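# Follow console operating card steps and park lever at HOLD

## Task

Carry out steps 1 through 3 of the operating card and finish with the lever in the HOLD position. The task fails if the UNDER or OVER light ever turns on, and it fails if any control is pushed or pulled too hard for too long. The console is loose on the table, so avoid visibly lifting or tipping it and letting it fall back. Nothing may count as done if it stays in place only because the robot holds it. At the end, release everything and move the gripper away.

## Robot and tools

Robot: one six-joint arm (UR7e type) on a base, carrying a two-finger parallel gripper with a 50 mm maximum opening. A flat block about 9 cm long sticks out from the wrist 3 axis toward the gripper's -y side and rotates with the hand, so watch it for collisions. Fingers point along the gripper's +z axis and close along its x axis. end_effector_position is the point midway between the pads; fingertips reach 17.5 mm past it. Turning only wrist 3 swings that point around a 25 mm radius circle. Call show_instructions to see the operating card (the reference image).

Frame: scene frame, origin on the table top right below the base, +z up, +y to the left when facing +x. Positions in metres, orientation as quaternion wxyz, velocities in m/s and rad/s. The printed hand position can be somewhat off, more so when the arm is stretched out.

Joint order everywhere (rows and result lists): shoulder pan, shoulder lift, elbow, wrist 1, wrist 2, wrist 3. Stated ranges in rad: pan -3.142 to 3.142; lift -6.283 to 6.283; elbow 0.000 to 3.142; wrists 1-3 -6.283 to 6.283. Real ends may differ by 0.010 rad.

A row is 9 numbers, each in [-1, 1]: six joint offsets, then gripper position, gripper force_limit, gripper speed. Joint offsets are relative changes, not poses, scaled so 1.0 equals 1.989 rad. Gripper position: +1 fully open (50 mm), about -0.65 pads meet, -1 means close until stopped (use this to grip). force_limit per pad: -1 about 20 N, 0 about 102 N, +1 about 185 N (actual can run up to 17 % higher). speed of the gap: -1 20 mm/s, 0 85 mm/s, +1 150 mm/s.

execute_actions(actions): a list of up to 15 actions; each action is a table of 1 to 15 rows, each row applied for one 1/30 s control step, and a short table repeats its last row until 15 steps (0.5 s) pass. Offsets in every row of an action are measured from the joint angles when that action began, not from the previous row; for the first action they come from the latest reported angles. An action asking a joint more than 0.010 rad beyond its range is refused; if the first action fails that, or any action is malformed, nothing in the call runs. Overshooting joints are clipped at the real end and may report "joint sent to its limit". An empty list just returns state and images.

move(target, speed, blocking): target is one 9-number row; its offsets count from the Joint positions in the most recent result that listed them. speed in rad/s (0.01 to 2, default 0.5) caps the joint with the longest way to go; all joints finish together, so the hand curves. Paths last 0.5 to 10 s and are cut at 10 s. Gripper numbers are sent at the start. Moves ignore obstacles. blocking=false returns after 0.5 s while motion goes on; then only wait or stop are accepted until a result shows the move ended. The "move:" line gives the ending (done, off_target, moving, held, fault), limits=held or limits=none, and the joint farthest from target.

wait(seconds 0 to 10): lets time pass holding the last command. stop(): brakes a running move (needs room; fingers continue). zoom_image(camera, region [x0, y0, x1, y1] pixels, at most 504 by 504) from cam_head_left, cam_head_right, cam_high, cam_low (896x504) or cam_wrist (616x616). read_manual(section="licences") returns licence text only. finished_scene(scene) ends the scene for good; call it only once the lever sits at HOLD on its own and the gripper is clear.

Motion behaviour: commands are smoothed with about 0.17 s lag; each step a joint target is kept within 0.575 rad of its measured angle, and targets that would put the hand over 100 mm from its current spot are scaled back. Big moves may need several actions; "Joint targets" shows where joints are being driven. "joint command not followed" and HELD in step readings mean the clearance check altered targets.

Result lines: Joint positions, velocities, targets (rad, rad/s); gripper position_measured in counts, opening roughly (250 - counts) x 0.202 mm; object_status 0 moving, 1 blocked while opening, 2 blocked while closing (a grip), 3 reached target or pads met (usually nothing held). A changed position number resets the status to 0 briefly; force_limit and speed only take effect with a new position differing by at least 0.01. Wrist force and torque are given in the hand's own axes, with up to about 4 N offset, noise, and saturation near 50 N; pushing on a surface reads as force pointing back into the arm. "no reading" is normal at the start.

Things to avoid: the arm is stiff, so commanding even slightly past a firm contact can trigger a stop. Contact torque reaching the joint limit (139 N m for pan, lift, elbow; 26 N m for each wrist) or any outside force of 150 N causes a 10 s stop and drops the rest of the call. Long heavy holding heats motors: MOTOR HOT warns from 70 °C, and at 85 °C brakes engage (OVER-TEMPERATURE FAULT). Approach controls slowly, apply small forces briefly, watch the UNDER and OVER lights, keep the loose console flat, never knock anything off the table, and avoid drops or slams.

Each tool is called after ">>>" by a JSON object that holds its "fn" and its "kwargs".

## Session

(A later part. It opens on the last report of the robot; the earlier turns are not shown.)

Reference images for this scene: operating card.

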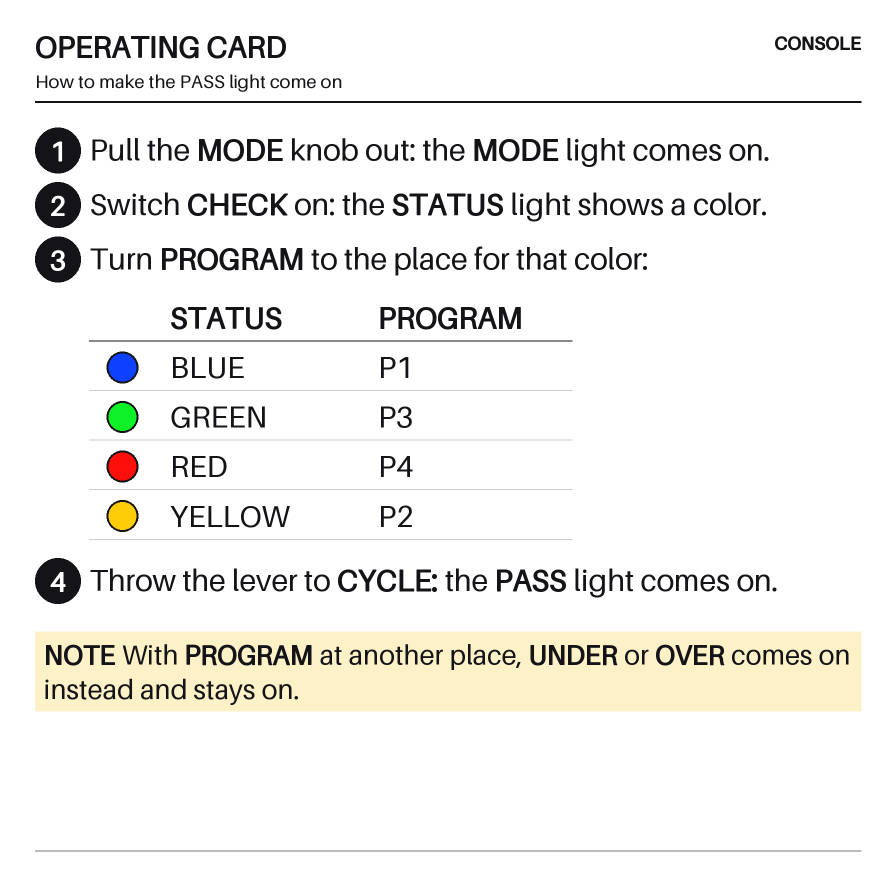

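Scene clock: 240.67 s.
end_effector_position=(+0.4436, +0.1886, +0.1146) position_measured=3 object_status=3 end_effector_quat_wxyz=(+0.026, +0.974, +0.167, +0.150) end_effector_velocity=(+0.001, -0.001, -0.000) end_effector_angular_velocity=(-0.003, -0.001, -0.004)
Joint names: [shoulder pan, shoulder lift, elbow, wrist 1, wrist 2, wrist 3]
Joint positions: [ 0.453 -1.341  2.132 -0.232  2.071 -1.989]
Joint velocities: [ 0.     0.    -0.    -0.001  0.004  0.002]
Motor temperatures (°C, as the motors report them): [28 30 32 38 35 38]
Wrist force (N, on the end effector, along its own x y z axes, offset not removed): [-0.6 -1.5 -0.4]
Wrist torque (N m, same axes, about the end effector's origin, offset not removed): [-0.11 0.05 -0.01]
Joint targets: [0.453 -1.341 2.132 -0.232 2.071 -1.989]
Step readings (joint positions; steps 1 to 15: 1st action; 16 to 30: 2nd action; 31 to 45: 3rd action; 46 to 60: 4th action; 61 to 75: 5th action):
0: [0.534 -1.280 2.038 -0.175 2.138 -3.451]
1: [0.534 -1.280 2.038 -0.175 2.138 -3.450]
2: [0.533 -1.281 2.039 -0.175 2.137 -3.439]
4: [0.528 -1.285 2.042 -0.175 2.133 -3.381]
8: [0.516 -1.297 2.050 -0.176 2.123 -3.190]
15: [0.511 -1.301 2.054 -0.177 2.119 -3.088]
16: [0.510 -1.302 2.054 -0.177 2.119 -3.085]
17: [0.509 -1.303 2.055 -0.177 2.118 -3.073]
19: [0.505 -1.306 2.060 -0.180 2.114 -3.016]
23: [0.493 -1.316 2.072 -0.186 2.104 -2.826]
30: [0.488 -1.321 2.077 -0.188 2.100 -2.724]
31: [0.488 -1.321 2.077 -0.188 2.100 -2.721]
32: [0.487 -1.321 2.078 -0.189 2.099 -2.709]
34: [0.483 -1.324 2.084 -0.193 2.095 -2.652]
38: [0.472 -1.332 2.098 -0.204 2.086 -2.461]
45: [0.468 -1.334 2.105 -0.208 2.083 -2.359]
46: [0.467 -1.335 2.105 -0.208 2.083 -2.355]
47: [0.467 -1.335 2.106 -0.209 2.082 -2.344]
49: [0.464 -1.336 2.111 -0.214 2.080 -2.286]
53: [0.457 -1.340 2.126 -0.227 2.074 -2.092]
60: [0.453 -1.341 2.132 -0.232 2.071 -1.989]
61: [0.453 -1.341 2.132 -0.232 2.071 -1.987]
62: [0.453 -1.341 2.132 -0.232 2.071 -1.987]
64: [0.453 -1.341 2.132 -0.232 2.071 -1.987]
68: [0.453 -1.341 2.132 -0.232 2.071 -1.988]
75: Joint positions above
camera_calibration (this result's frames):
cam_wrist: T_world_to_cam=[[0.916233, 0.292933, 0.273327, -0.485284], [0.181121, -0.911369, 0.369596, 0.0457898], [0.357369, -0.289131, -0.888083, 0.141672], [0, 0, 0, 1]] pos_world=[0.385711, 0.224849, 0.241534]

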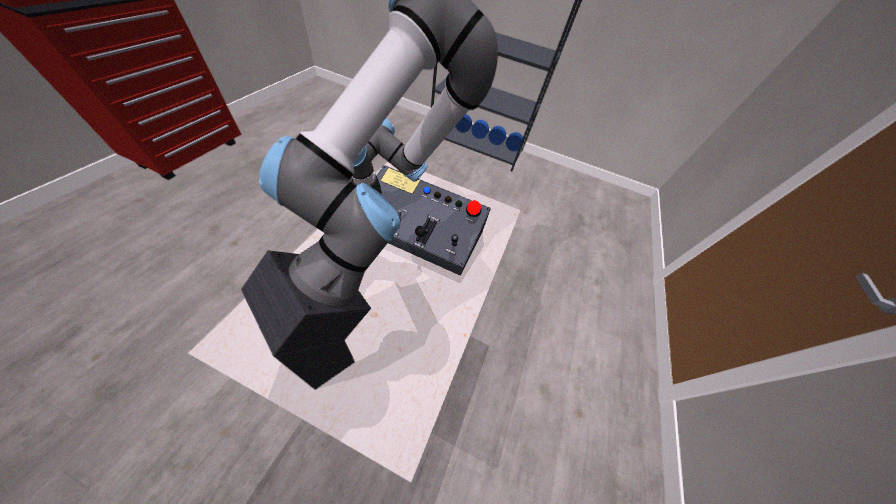

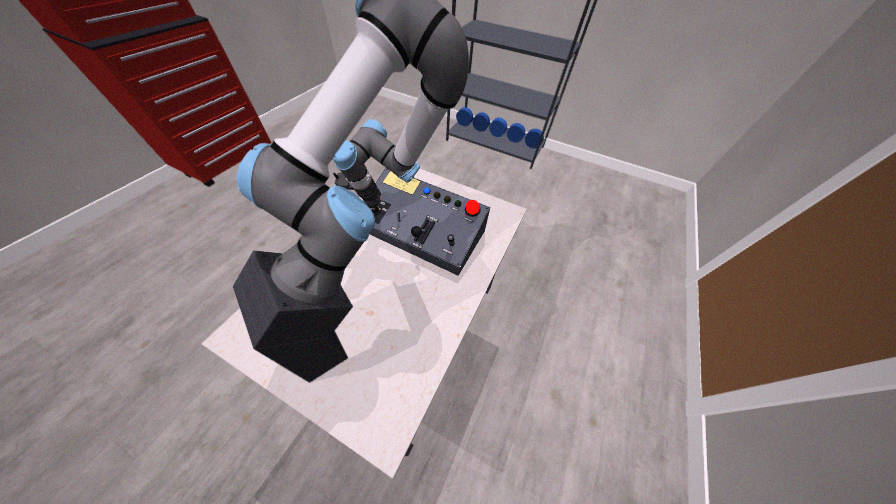

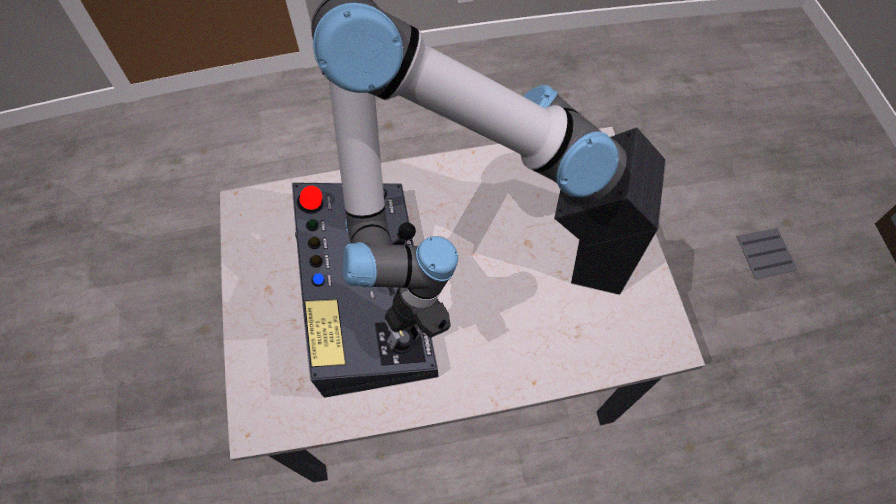

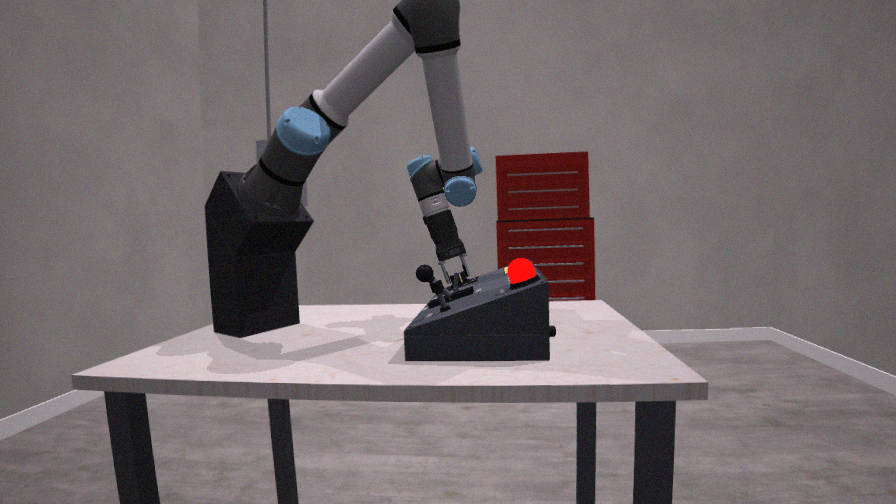

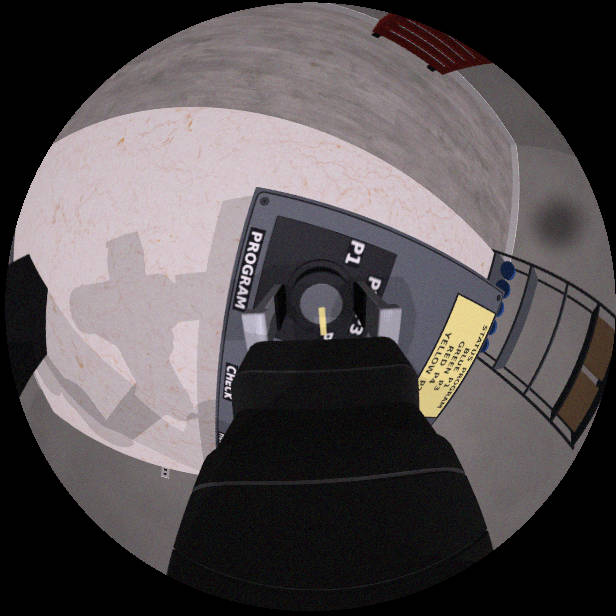

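>>> {"fn": "move", "kwargs": {"target": [0.074,-0.08,0.033,0.07,0.064,0.046,1,-0.5,0], "speed": 0.3}}

Scene clock: 244.00 s.
end_effector_position=(+0.4156, +0.1838, +0.1977) position_measured=3 object_status=3 end_effector_quat_wxyz=(+0.028, +0.974, +0.167, +0.151) end_effector_velocity=(+0.000, -0.001, +0.001) end_effector_angular_velocity=(-0.001, -0.001, -0.001)
Joint names: [shoulder pan, shoulder lift, elbow, wrist 1, wrist 2, wrist 3]
Joint positions: [ 0.6   -1.5    2.198 -0.093  2.198 -1.897]
Joint velocities: [ 0.001 -0.002  0.001  0.001  0.002  0.001]
Motor temperatures (°C, as the motors report them): [28 30 32 38 35 38]
Wrist force (N, on the end effector, along its own x y z axes, offset not removed): [-2.8 1.1 0.1]
Wrist torque (N m, same axes, about the end effector's origin, offset not removed): [0.26 0.57 -0.16]
Joint targets: [0.601 -1.500 2.198 -0.093 2.198 -1.897]
move: done; limits=none; farthest joint: the shoulder pan, 0.000 radians from its target (0.147 radians at the start)
camera_calibration (this result's frames):
cam_wrist: T_world_to_cam=[[0.915067, 0.294013, 0.276061, -0.481233], [0.17932, -0.909727, 0.374488, 0.0152842], [0.361244, -0.293178, -0.885183, 0.222577], [0, 0, 0, 1]] pos_world=[0.357215, 0.220648, 0.324147]

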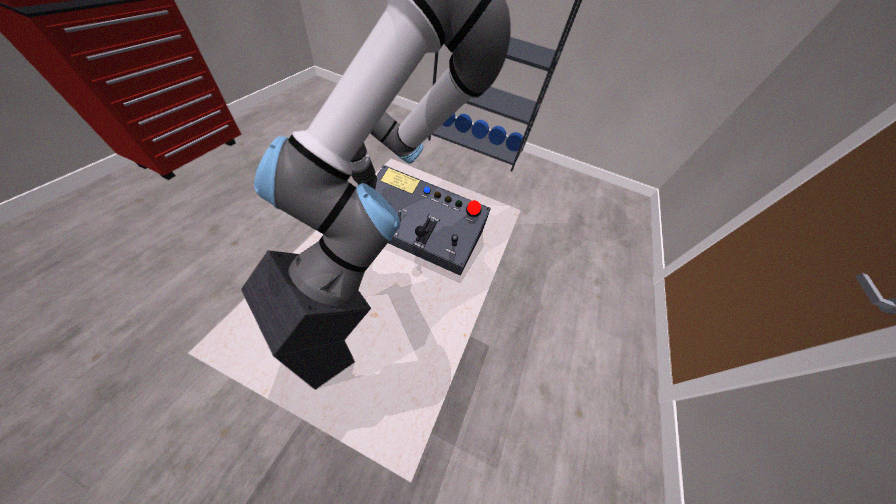

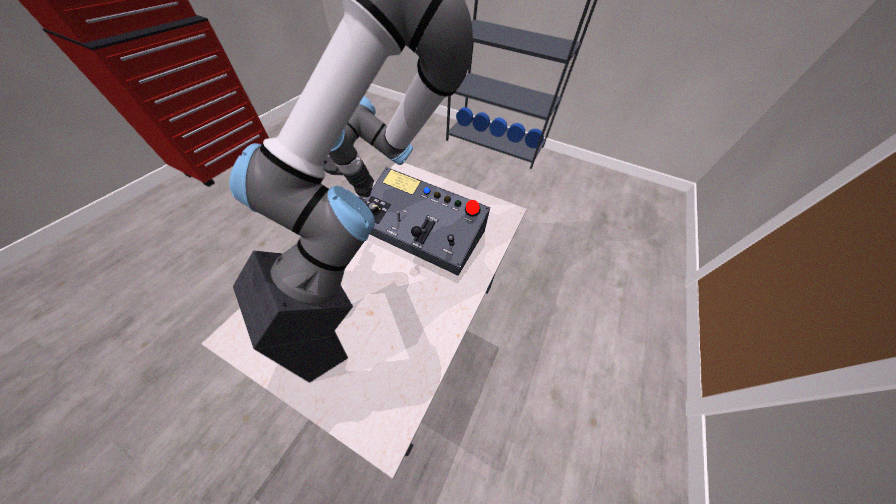

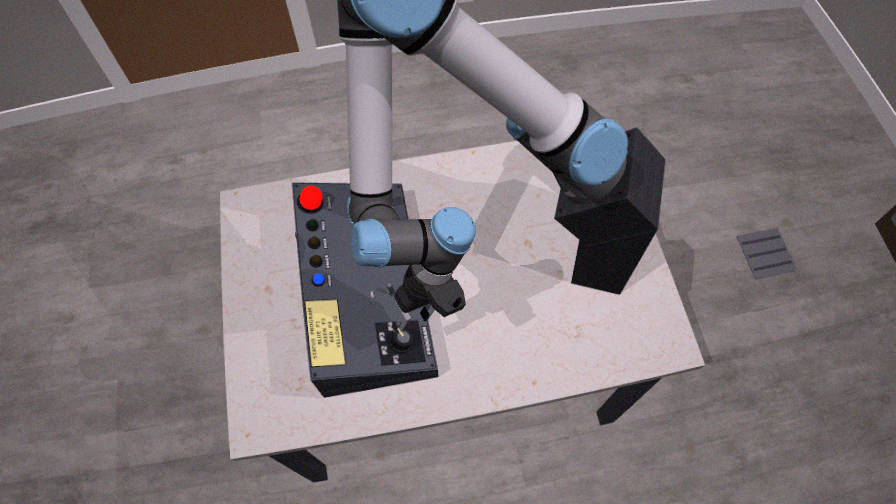

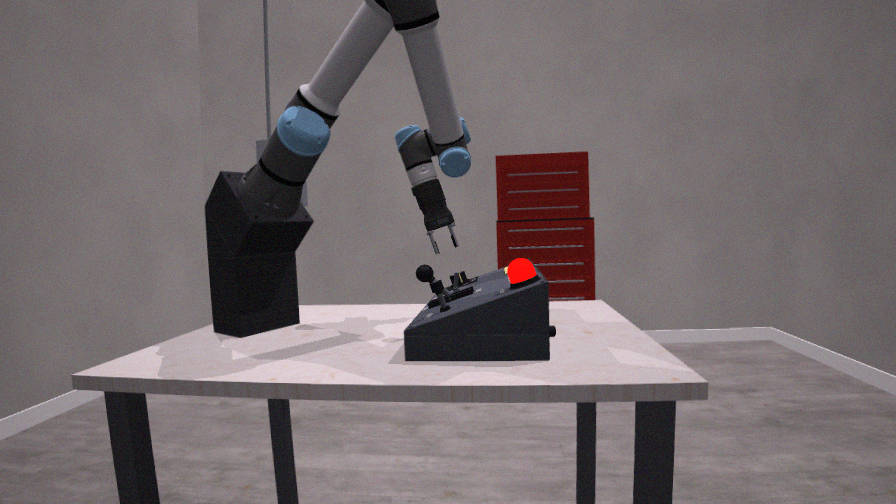

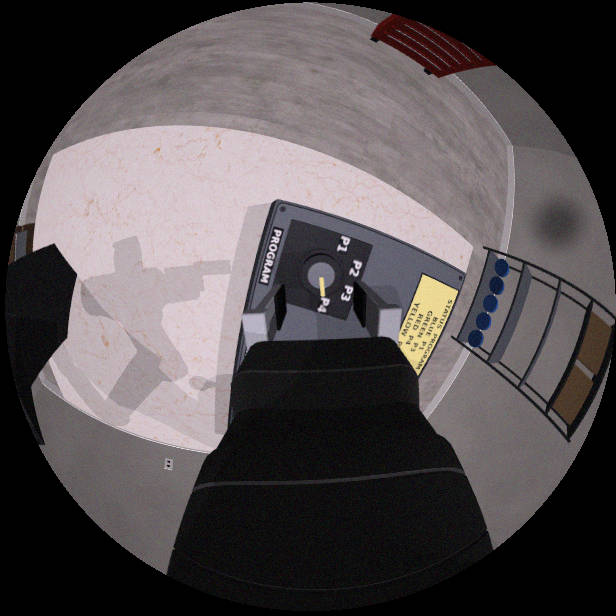

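>>> {"fn": "finished_scene", "kwargs": {"scene": 2}}

The scene is finished: the task was done.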